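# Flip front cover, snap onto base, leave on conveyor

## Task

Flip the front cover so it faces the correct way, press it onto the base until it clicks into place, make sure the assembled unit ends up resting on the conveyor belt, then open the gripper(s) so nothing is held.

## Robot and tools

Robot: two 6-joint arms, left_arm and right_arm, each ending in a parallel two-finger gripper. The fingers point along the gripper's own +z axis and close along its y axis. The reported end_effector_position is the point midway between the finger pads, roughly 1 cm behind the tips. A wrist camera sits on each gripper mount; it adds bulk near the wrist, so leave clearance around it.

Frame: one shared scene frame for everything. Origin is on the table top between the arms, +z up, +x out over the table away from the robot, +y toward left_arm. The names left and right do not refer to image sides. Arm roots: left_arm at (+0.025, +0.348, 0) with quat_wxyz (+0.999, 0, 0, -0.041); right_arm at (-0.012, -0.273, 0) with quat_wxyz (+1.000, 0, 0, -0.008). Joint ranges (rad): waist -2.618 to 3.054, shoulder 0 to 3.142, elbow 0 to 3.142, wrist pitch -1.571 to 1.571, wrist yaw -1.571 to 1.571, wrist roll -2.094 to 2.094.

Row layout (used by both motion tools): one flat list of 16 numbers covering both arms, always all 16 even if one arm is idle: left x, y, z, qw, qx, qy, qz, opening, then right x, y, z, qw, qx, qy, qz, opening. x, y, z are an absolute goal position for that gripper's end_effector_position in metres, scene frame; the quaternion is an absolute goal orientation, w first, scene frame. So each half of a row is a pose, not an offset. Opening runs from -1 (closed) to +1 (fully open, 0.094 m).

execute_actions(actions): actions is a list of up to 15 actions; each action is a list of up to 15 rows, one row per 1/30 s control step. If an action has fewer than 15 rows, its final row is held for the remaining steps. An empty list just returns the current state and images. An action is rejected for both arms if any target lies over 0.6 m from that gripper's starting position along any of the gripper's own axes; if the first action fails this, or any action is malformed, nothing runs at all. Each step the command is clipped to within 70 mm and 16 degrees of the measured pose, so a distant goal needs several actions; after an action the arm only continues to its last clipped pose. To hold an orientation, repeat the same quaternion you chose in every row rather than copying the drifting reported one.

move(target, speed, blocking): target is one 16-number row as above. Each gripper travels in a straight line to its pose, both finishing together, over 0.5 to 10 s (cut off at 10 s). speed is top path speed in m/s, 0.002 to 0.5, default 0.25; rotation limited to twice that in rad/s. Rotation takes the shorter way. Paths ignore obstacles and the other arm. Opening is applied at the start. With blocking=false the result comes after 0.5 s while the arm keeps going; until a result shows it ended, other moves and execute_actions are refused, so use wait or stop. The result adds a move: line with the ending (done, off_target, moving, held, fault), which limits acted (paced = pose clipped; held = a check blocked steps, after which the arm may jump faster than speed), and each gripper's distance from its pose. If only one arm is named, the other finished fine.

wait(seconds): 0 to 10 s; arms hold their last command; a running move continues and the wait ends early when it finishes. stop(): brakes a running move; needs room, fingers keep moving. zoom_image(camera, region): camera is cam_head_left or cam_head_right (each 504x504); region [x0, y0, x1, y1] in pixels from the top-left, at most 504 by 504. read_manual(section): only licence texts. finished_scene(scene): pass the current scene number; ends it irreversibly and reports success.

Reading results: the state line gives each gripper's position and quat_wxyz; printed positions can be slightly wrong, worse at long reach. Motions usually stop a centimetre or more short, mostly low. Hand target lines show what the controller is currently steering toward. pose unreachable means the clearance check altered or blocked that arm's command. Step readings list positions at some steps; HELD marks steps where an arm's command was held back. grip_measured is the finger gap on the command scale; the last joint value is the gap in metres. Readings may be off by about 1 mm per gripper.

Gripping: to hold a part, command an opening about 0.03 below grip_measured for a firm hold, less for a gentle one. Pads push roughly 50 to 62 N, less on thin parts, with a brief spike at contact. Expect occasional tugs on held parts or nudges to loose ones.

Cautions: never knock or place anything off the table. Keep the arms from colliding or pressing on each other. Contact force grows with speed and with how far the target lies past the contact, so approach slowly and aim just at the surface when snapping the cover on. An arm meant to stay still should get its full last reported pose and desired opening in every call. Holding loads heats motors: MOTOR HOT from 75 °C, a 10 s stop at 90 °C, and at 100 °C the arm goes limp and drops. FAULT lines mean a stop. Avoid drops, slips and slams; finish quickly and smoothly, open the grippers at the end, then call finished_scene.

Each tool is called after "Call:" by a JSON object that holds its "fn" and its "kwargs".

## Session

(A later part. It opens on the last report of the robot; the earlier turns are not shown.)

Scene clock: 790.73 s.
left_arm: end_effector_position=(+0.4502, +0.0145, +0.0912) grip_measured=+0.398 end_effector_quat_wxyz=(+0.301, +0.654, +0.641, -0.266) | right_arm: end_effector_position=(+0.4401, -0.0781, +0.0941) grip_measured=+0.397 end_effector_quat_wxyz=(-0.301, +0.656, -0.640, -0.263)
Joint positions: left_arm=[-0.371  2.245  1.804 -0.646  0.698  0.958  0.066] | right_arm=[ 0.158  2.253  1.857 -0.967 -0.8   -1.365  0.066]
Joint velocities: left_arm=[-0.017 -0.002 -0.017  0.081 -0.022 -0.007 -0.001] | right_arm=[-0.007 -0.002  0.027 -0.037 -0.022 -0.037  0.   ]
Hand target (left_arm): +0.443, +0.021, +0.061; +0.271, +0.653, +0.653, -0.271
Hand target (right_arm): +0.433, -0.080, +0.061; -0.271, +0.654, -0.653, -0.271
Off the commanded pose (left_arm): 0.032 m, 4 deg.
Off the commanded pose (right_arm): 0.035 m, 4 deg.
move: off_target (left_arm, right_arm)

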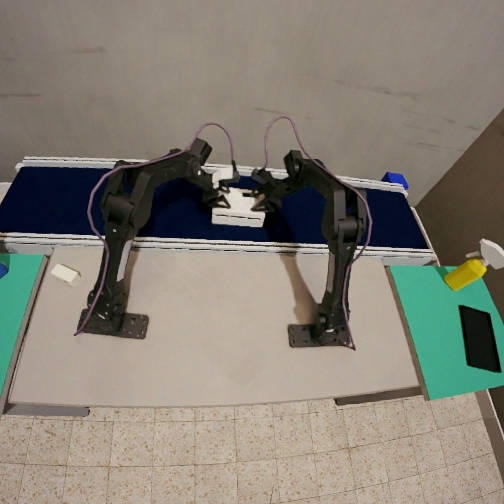

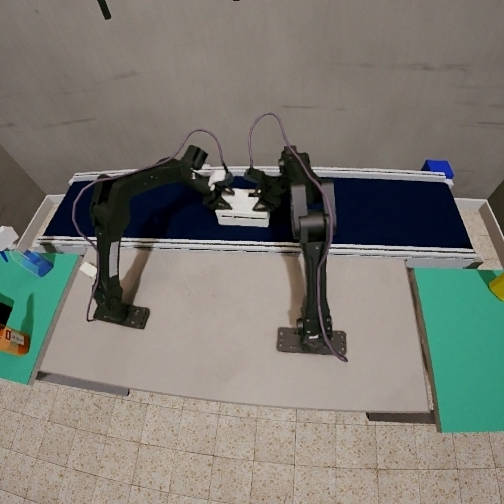

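Call:
{"fn": "move", "kwargs": {"target": [0.44,0.03,0.135,0.271,0.653,0.653,-0.271,-1, 0.43,-0.085,0.135,0.271,-0.653,0.653,0.271,-1], "speed": 0.1}}

Call:
{"fn": "move", "kwargs": {"target": [0.36,0.03,0.12,0.271,0.653,0.653,-0.271,-1, 0.35,-0.085,0.12,0.271,-0.653,0.653,0.271,-1], "speed": 0.12}}

Call:
{"fn": "move", "kwargs": {"target": [0.36,0.03,0.068,0.271,0.653,0.653,-0.271,-1, 0.35,-0.085,0.07,0.271,-0.653,0.653,0.271,-1], "speed": 0.06}}

Call:
{"fn": "move", "kwargs": {"target": [0.398,0.03,0.076,0.271,0.653,0.653,-0.271,-1, 0.39,-0.085,0.078,0.271,-0.653,0.653,0.271,-1], "speed": 0.02}}

Call:
{"fn": "move", "kwargs": {"target": [0.36,0.08,0.085,0.271,0.653,0.653,-0.271,-1, 0.35,-0.14,0.085,0.271,-0.653,0.653,0.271,-1], "speed": 0.06}}

Call:
{"fn": "zoom_image", "kwargs": {"camera": "cam_head_left", "region": [190,160,300,240]}}

Call:
{"fn": "zoom_image", "kwargs": {"camera": "cam_head_right", "region": [190,160,300,240]}}

Scene clock: 806.10 s.
left_arm: end_effector_position=(+0.4391, +0.0270, +0.1249) grip_measured=-0.982 end_effector_quat_wxyz=(+0.266, +0.651, +0.656, -0.274) | right_arm: end_effector_position=(+0.4281, -0.0839, +0.1230) grip_measured=-0.979 end_effector_quat_wxyz=(-0.262, +0.651, -0.658, -0.273)
Joint positions: left_arm=[-0.359  2.221  1.93  -0.886  0.696  0.976  0.001] | right_arm=[ 0.158  2.253  1.999 -1.193 -0.768 -1.369  0.001]
Joint velocities: left_arm=[-0.007 -0.002 -0.007 -0.066 -0.037 -0.037 -0.   ] | right_arm=[-0.017 -0.002  0.002 -0.081 -0.022  0.051 -0.   ]
Hand target (left_arm): +0.440, +0.030, +0.135; +0.272, +0.653, +0.653, -0.271
Hand target (right_arm): +0.430, -0.085, +0.135; -0.272, +0.653, -0.653, -0.271
Off the commanded pose (left_arm): 0.011 m, 1 deg.
Off the commanded pose (right_arm): 0.012 m, 1 deg.
move: off_target (left_arm, right_arm)

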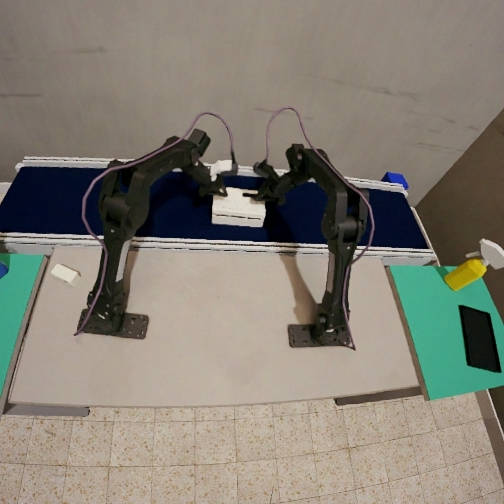

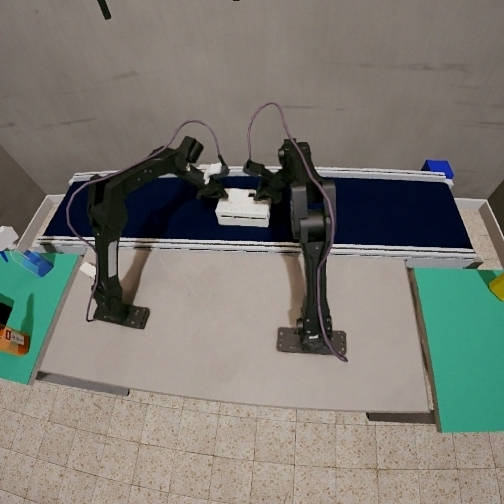

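Scene clock: 807.37 s.
left_arm: end_effector_position=(+0.3639, +0.0288, +0.1173) grip_measured=-0.982 end_effector_quat_wxyz=(+0.269, +0.655, +0.652, -0.270) | right_arm: end_effector_position=(+0.3543, -0.0882, +0.1141) grip_measured=-0.979 end_effector_quat_wxyz=(-0.263, +0.653, -0.658, -0.269)
Joint positions: left_arm=[-0.438  1.936  1.463 -0.643  0.659  0.897  0.001] | right_arm=[ 0.177  1.943  1.491 -0.971 -0.759 -1.343  0.001]
Joint velocities: left_arm=[ 0.002 -0.002 -0.002 -0.037 -0.007  0.022 -0.   ] | right_arm=[ 0.002  0.002  0.002  0.066 -0.007 -0.037 -0.001]
Hand target (left_arm): +0.360, +0.029, +0.121; +0.271, +0.653, +0.653, -0.271
Hand target (right_arm): +0.350, -0.085, +0.120; -0.271, +0.653, -0.653, -0.271
Off the commanded pose (left_arm): 0.005 m, 0 deg.
Off the commanded pose (right_arm): 0.008 m, 1 deg.
move: done

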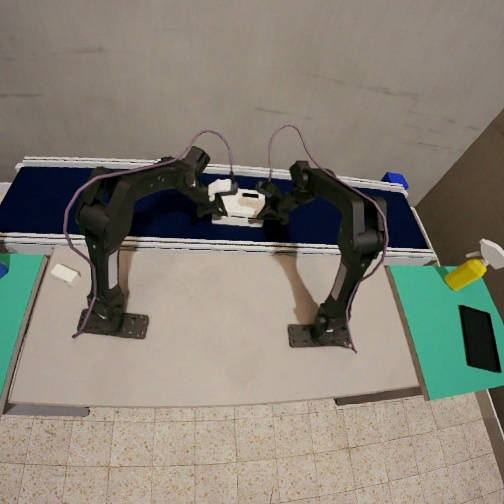

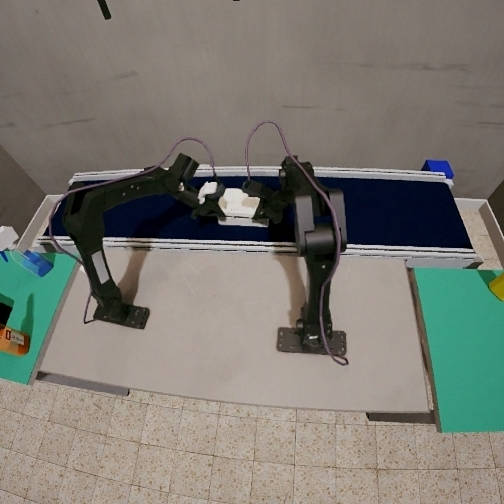

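Scene clock: 808.70 s.
left_arm: end_effector_position=(+0.3631, +0.0294, +0.0780) grip_measured=-0.982 end_effector_quat_wxyz=(+0.282, +0.657, +0.647, -0.266) | right_arm: end_effector_position=(+0.3556, -0.0886, +0.0831) grip_measured=-0.979 end_effector_quat_wxyz=(-0.281, +0.659, -0.651, -0.253)
Joint positions: left_arm=[-0.438  1.962  1.323 -0.447  0.659  0.897  0.001] | right_arm=[ 0.177  1.943  1.358 -0.786 -0.754 -1.343  0.001]
Joint velocities: left_arm=[-0.007  0.012  0.007 -0.051  0.037 -0.007 -0.   ] | right_arm=[-0.007  0.002  0.002  0.022 -0.037  0.051 -0.001]
Hand target (left_arm): +0.359, +0.030, +0.068; +0.271, +0.653, +0.653, -0.271
Hand target (right_arm): +0.349, -0.085, +0.071; -0.271, +0.653, -0.653, -0.271
Off the commanded pose (left_arm): 0.010 m, 2 deg.
Off the commanded pose (right_arm): 0.015 m, 2 deg.
move: off_target (right_arm)

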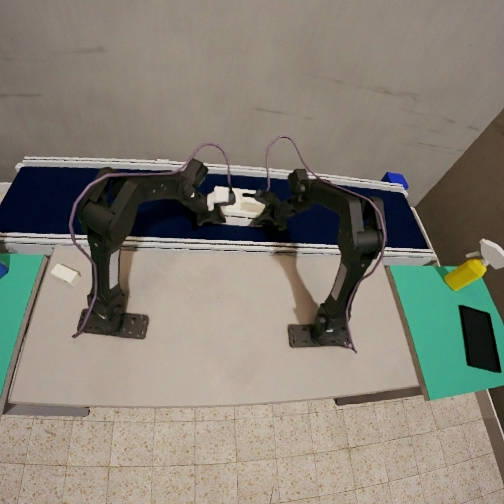

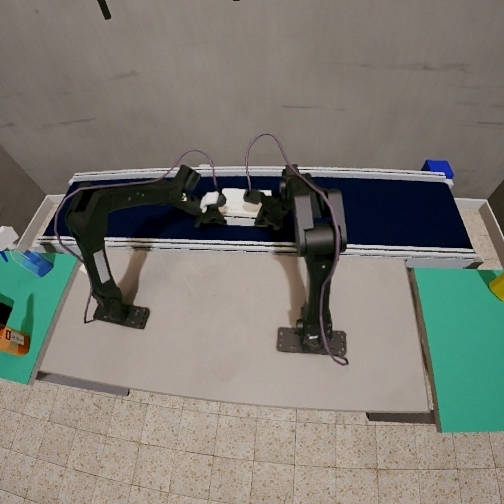

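Scene clock: 810.70 s.
left_arm: end_effector_position=(+0.3968, +0.0299, +0.0769) grip_measured=-0.982 end_effector_quat_wxyz=(+0.277, +0.653, +0.654, -0.261) | right_arm: end_effector_position=(+0.3852, -0.0844, +0.0768) grip_measured=-0.979 end_effector_quat_wxyz=(-0.269, +0.656, -0.654, -0.264)
Joint positions: left_arm=[-0.402  2.07   1.491 -0.537  0.66   0.926  0.001] | right_arm=[ 0.174  2.086  1.545 -0.871 -0.759 -1.351  0.001]
Joint velocities: left_arm=[ 0.002  0.002  0.017 -0.037 -0.022 -0.007 -0.001] | right_arm=[ 0.012  0.002 -0.007 -0.051 -0.051 -0.007 -0.   ]
Hand target (left_arm): +0.398, +0.030, +0.076; +0.272, +0.653, +0.653, -0.271
Hand target (right_arm): +0.390, -0.085, +0.078; -0.271, +0.653, -0.653, -0.271
Off the commanded pose (left_arm): 0.001 m, 1 deg.
Off the commanded pose (right_arm): 0.005 m, 1 deg.
move: done

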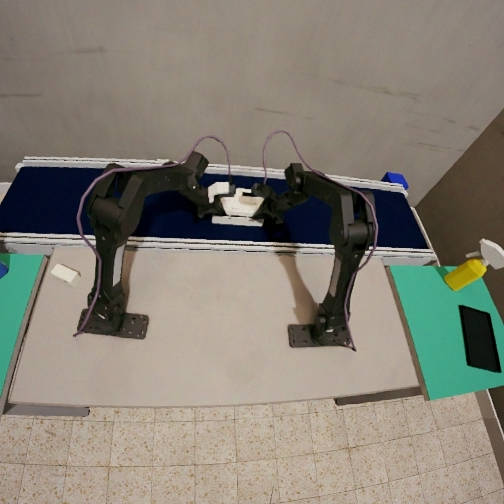

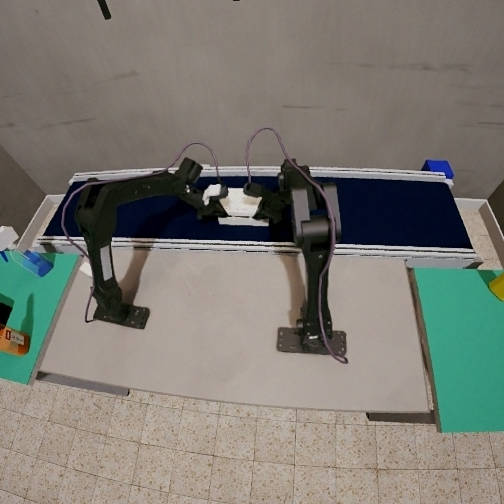

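Scene clock: 812.13 s.
left_arm: end_effector_position=(+0.3689, +0.0763, +0.0822) grip_measured=-0.982 end_effector_quat_wxyz=(+0.275, +0.653, +0.656, -0.260) | right_arm: end_effector_position=(+0.3591, -0.1400, +0.0780) grip_measured=-0.979 end_effector_quat_wxyz=(-0.268, +0.656, -0.656, -0.261)
Joint positions: left_arm=[-0.328  1.912  1.294 -0.554  0.685  1.012  0.001] | right_arm=[ 0.038  1.997  1.423 -0.961 -0.766 -1.533  0.001]
Joint velocities: left_arm=[ 0.007  0.002  0.002 -0.022 -0.066 -0.022 -0.   ] | right_arm=[ 0.007  0.007  0.002 -0.022 -0.095 -0.022 -0.   ]
Hand target (left_arm): +0.360, +0.079, +0.086; +0.271, +0.653, +0.653, -0.271
Hand target (right_arm): +0.350, -0.139, +0.085; -0.272, +0.653, -0.653, -0.271
Off the commanded pose (left_arm): 0.010 m, 1 deg.
Off the commanded pose (right_arm): 0.011 m, 1 deg.
move: off_target (right_arm)

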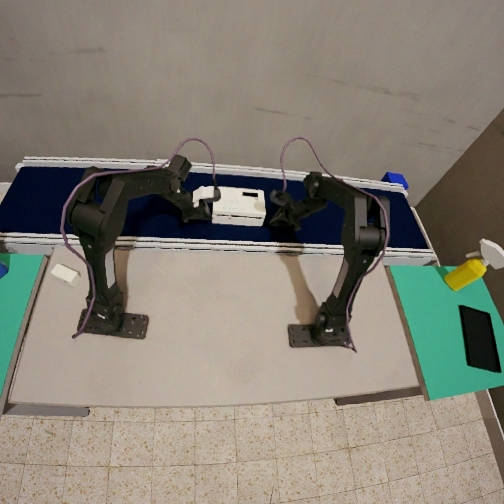

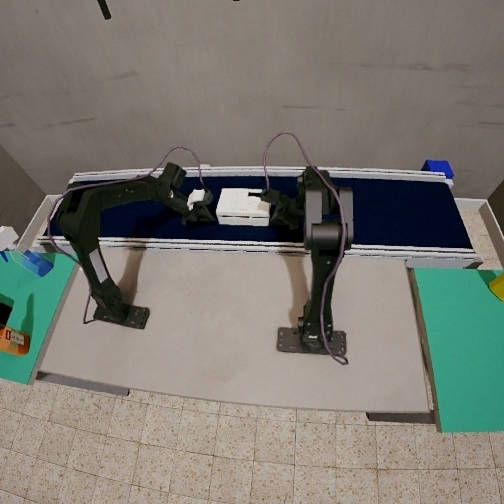

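Region (190, 160, 300, 240) of cam_head_left's 504x504 image, scaled by 4.582, with more detail than that image has; it fills the top 367 rows of this view, and the rest is white.

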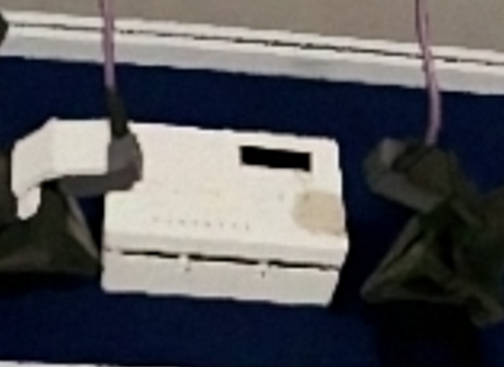

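Region (190, 160, 300, 240) of cam_head_right's 504x504 image, scaled by 4.582, with more detail than that image has; it fills the top 367 rows of this view, and the rest is white.

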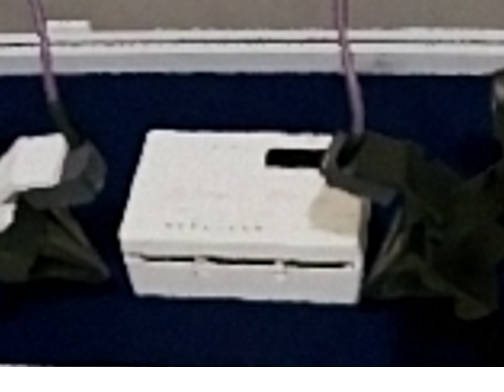

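Clips are now lined up; pressing.

Call:
{"fn": "move", "kwargs": {"target": [0.37,0.08,0.14,0.271,0.653,0.653,-0.271,0.4, 0.36,-0.14,0.14,0.271,-0.653,0.653,0.271,0.4], "speed": 0.1}}

Call:
{"fn": "move", "kwargs": {"target": [0.45,0.02,0.12,0.271,0.653,0.653,-0.271,0.4, 0.442,-0.08,0.12,0.271,-0.653,0.653,0.271,0.4], "speed": 0.12}}

Call:
{"fn": "move", "kwargs": {"target": [0.45,0.02,0.055,0.271,0.653,0.653,-0.271,0.4, 0.442,-0.08,0.055,0.271,-0.653,0.653,0.271,0.4], "speed": 0.03}}

Call:
{"fn": "zoom_image", "kwargs": {"camera": "cam_head_left", "region": [190,160,300,240]}}

Call:
{"fn": "zoom_image", "kwargs": {"camera": "cam_head_right", "region": [190,160,300,240]}}

Scene clock: 820.10 s.
left_arm: end_effector_position=(+0.3708, +0.0797, +0.1265) grip_measured=+0.398 end_effector_quat_wxyz=(+0.262, +0.652, +0.661, -0.265) | right_arm: end_effector_position=(+0.3576, -0.1400, +0.1213) grip_measured=+0.397 end_effector_quat_wxyz=(-0.253, +0.651, -0.660, -0.276)
Joint positions: left_arm=[-0.318  1.889  1.456 -0.781  0.69   1.028  0.066] | right_arm=[ 0.038  1.988  1.588 -1.185 -0.767 -1.54   0.066]
Joint velocities: left_arm=[-0.007 -0.007 -0.002  0.007 -0.022  0.037  0.   ] | right_arm=[-0.002 -0.007  0.017 -0.022  0.022  0.007  0.   ]
Hand target (left_arm): +0.371, +0.080, +0.140; +0.271, +0.653, +0.653, -0.271
Hand target (right_arm): +0.361, -0.140, +0.140; -0.271, +0.653, -0.653, -0.271
Off the commanded pose (left_arm): 0.013 m, 2 deg.
Off the commanded pose (right_arm): 0.019 m, 2 deg.
move: off_target (left_arm, right_arm)

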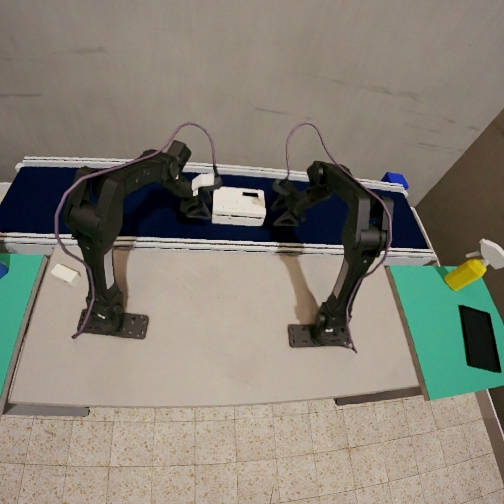

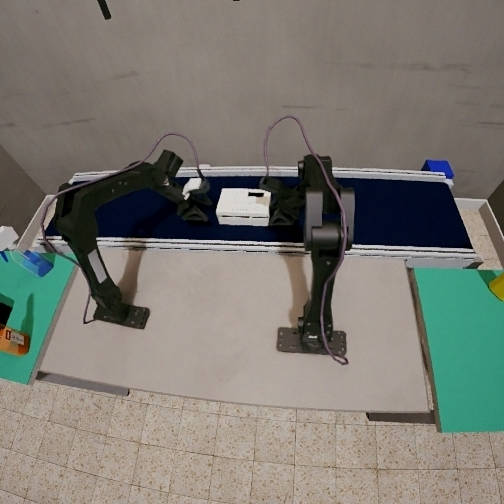

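Scene clock: 821.43 s.
left_arm: end_effector_position=(+0.4532, +0.0237, +0.1212) grip_measured=+0.398 end_effector_quat_wxyz=(+0.283, +0.656, +0.649, -0.263) | right_arm: end_effector_position=(+0.4423, -0.0849, +0.1173) grip_measured=+0.397 end_effector_quat_wxyz=(-0.272, +0.657, -0.653, -0.261)
Joint positions: left_arm=[-0.355  2.252  1.958 -0.846  0.688  0.987  0.066] | right_arm=[ 0.153  2.292  2.043 -1.171 -0.761 -1.377  0.066]
Joint velocities: left_arm=[-0.002  0.017 -0.007 -0.007 -0.066 -0.051 -0.   ] | right_arm=[-0.007  0.002  0.022  0.022  0.051 -0.022  0.   ]
Hand target (left_arm): +0.450, +0.021, +0.118; +0.272, +0.653, +0.653, -0.270
Hand target (right_arm): +0.443, -0.081, +0.119; -0.271, +0.653, -0.653, -0.271
Off the commanded pose (left_arm): 0.005 m, 2 deg.
Off the commanded pose (right_arm): 0.006 m, 1 deg.
move: done

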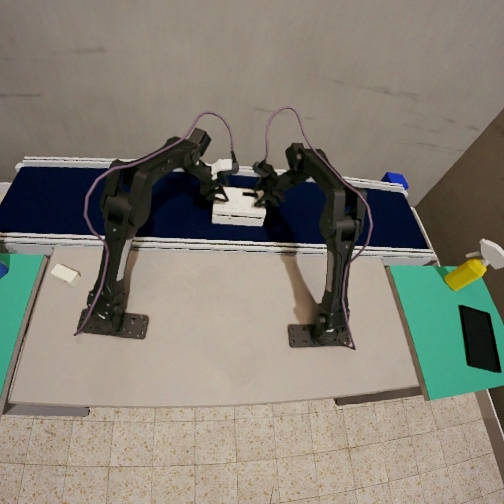

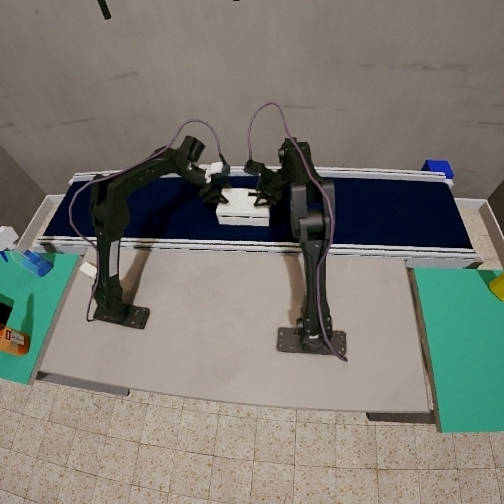

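Scene clock: 823.87 s.
left_arm: end_effector_position=(+0.4569, +0.0200, +0.0817) grip_measured=+0.398 end_effector_quat_wxyz=(+0.297, +0.656, +0.642, -0.264) | right_arm: end_effector_position=(+0.4459, -0.0803, +0.0838) grip_measured=+0.397 end_effector_quat_wxyz=(-0.293, +0.655, -0.645, -0.264)
Joint positions: left_arm=[-0.355  2.277  1.825 -0.657  0.701  0.983  0.066] | right_arm=[ 0.153  2.296  1.894 -0.981 -0.793 -1.369  0.066]
Joint velocities: left_arm=[-0.017 -0.012 -0.012  0.007 -0.022 -0.022 -0.   ] | right_arm=[-0.007 -0.002 -0.002  0.051 -0.095  0.022  0.   ]
Hand target (left_arm): +0.449, +0.021, +0.056; +0.271, +0.653, +0.653, -0.271
Hand target (right_arm): +0.440, -0.080, +0.056; -0.271, +0.653, -0.653, -0.271
Off the commanded pose (left_arm): 0.028 m, 3 deg.
Off the commanded pose (right_arm): 0.029 m, 3 deg.
move: off_target (left_arm, right_arm)

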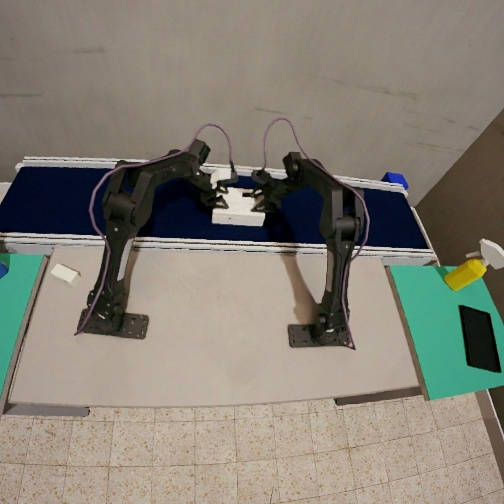

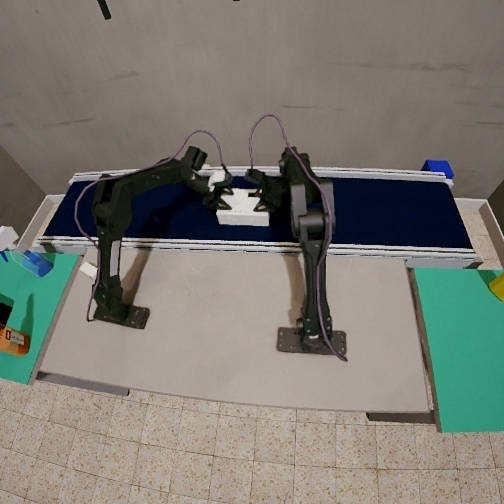

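Region (190, 160, 300, 240) of cam_head_left's 504x504 image, scaled by 4.582, with more detail than that image has; it fills the top 367 rows of this view, and the rest is white.

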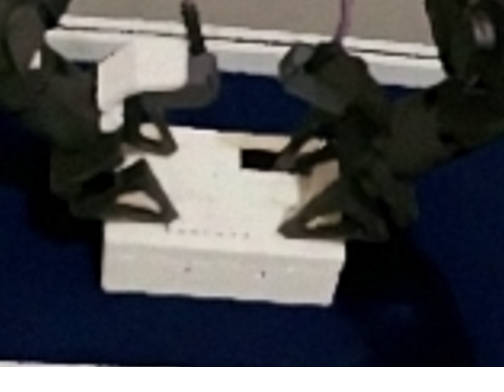

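Region (190, 160, 300, 240) of cam_head_right's 504x504 image, scaled by 4.582, with more detail than that image has; it fills the top 367 rows of this view, and the rest is white.

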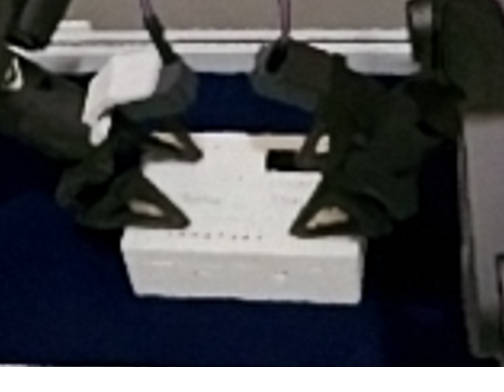

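Call:
{"fn": "move", "kwargs": {"target": [0.47,0.02,0.115,0.271,0.653,0.653,-0.271,-1, 0.465,-0.08,0.115,0.271,-0.653,0.653,0.271,-1], "speed": 0.08}}

Call:
{"fn": "move", "kwargs": {"target": [0.49,0.02,0.058,0.271,0.653,0.653,-0.271,-1, 0.482,-0.08,0.058,0.271,-0.653,0.653,0.271,-1], "speed": 0.03}}

Call:
{"fn": "move", "kwargs": {"target": [0.45,0.10,0.15,0.271,0.653,0.653,-0.271,-1, 0.45,-0.16,0.15,0.271,-0.653,0.653,0.271,-1], "speed": 0.1}}

Call:
{"fn": "zoom_image", "kwargs": {"camera": "cam_head_right", "region": [190,160,300,240]}}

Scene clock: 832.00 s.
left_arm: end_effector_position=(+0.4677, +0.0172, +0.1159) grip_measured=-0.982 end_effector_quat_wxyz=(+0.275, +0.653, +0.652, -0.271) | right_arm: end_effector_position=(+0.4650, -0.0808, +0.1135) grip_measured=-0.979 end_effector_quat_wxyz=(-0.271, +0.653, -0.656, -0.266)
Joint positions: left_arm=[-0.352  2.353  2.112 -0.92   0.699  0.986  0.001] | right_arm=[ 0.153  2.423  2.252 -1.252 -0.768 -1.368  0.001]
Joint velocities: left_arm=[-0.012  0.002  0.012 -0.066  0.037  0.037 -0.   ] | right_arm=[-0.007  0.002  0.022 -0.051 -0.051 -0.022  0.   ]
Hand target (left_arm): +0.470, +0.020, +0.115; +0.271, +0.653, +0.653, -0.271
Hand target (right_arm): +0.466, -0.080, +0.115; -0.272, +0.653, -0.654, -0.271
Off the commanded pose (left_arm): 0.004 m, 0 deg.
Off the commanded pose (right_arm): 0.002 m, 1 deg.
move: done

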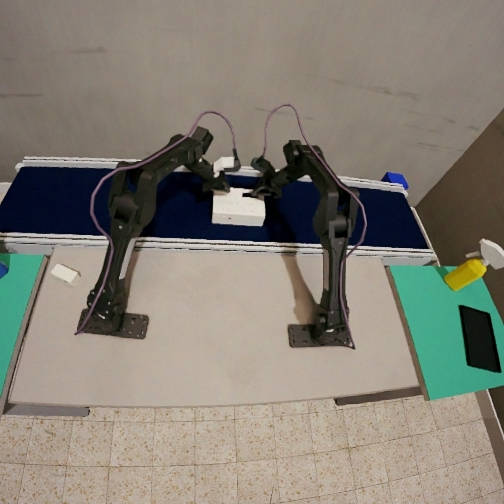

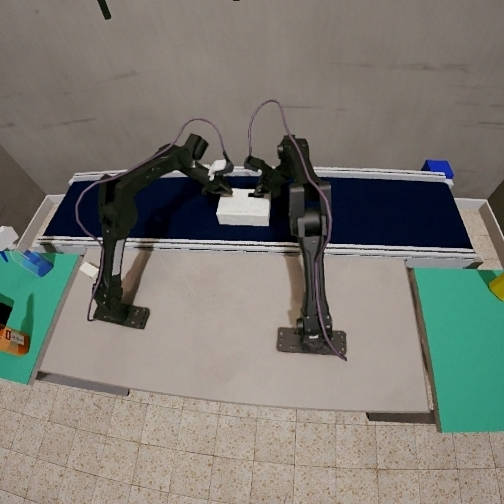

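Scene clock: 834.30 s.
left_arm: end_effector_position=(+0.4863, +0.0158, +0.0802) grip_measured=-0.982 end_effector_quat_wxyz=(+0.286, +0.654, +0.645, -0.273) | right_arm: end_effector_position=(+0.4820, -0.0766, +0.0832) grip_measured=-0.979 end_effector_quat_wxyz=(-0.286, +0.657, -0.646, -0.263)
Joint positions: left_arm=[-0.335  2.44   2.112 -0.823  0.719  1.006  0.001] | right_arm=[ 0.153  2.495  2.252 -1.154 -0.782 -1.377  0.001]
Joint velocities: left_arm=[-0.002  0.007 -0.002  0.022  0.007 -0.007 -0.   ] | right_arm=[ 0.002  0.002 -0.007  0.022 -0.022 -0.037 -0.   ]
Hand target (left_arm): +0.489, +0.021, +0.058; +0.271, +0.653, +0.653, -0.271
Hand target (right_arm): +0.480, -0.080, +0.059; -0.271, +0.653, -0.653, -0.271
Off the commanded pose (left_arm): 0.023 m, 2 deg.
Off the commanded pose (right_arm): 0.025 m, 2 deg.
move: off_target (left_arm, right_arm)

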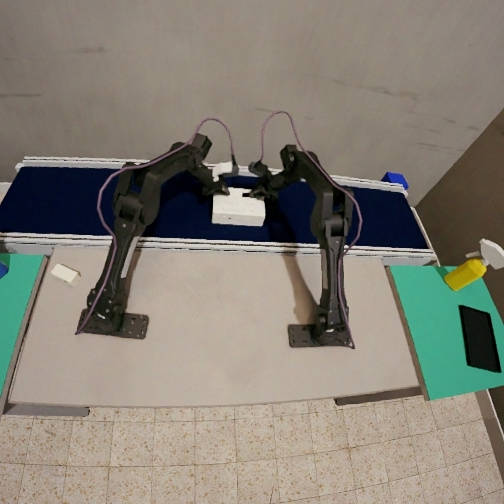

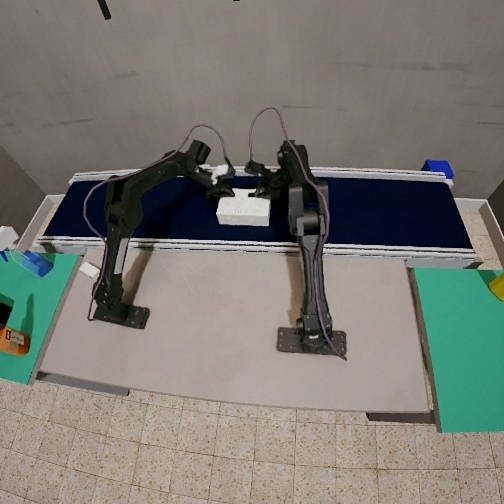

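Scene clock: 836.03 s.
left_arm: end_effector_position=(+0.4596, +0.0983, +0.1483) grip_measured=-0.982 end_effector_quat_wxyz=(+0.276, +0.654, +0.655, -0.258) | right_arm: end_effector_position=(+0.4500, -0.1598, +0.1338) grip_measured=-0.979 end_effector_quat_wxyz=(-0.259, +0.648, -0.660, -0.277)
Joint positions: left_arm=[-0.203  2.198  1.999 -1.072  0.726  1.169  0.001] | right_arm=[-0.012  2.433  2.353 -1.542 -0.778 -1.601  0.001]
Joint velocities: left_arm=[-0.007 -0.012 -0.012 -0.066  0.007  0.022  0.   ] | right_arm=[ 0.002 -0.007 -0.012 -0.095  0.022 -0.022  0.   ]
Hand target (left_arm): +0.451, +0.099, +0.151; +0.271, +0.653, +0.653, -0.272
Hand target (right_arm): +0.450, -0.160, +0.150; -0.272, +0.653, -0.653, -0.271
Off the commanded pose (left_arm): 0.010 m, 2 deg.
Off the commanded pose (right_arm): 0.016 m, 2 deg.
joint sent to its limit (right arm) — the command would take joint 4 (wrist pitch) past its lower limit, so that joint was sent only as far as its limit.
move: off_target (right_arm)

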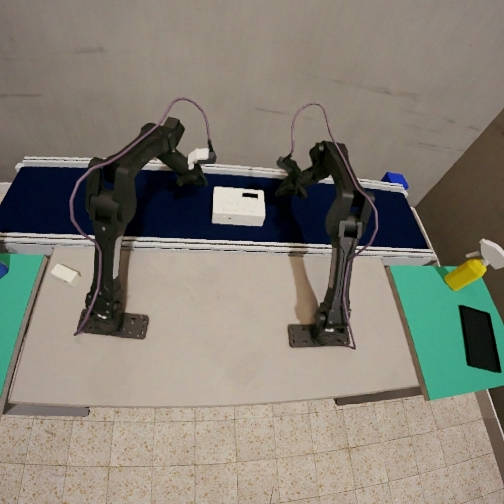

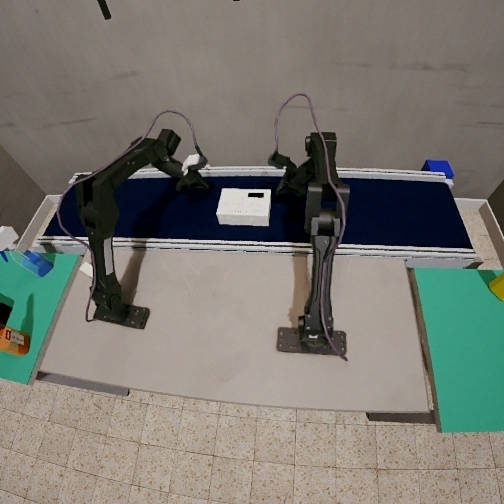

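Region (190, 160, 300, 240) of cam_head_right's 504x504 image, scaled by 4.582, with more detail than that image has; it fills the top 367 rows of this view, and the rest is white.

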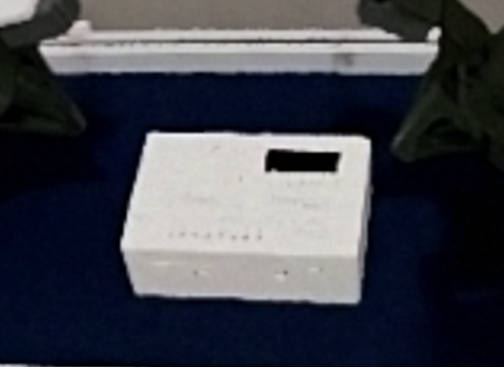

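Call:
{"fn": "finished_scene", "kwargs": {"scene": 1}}

The scene is finished: the task was done.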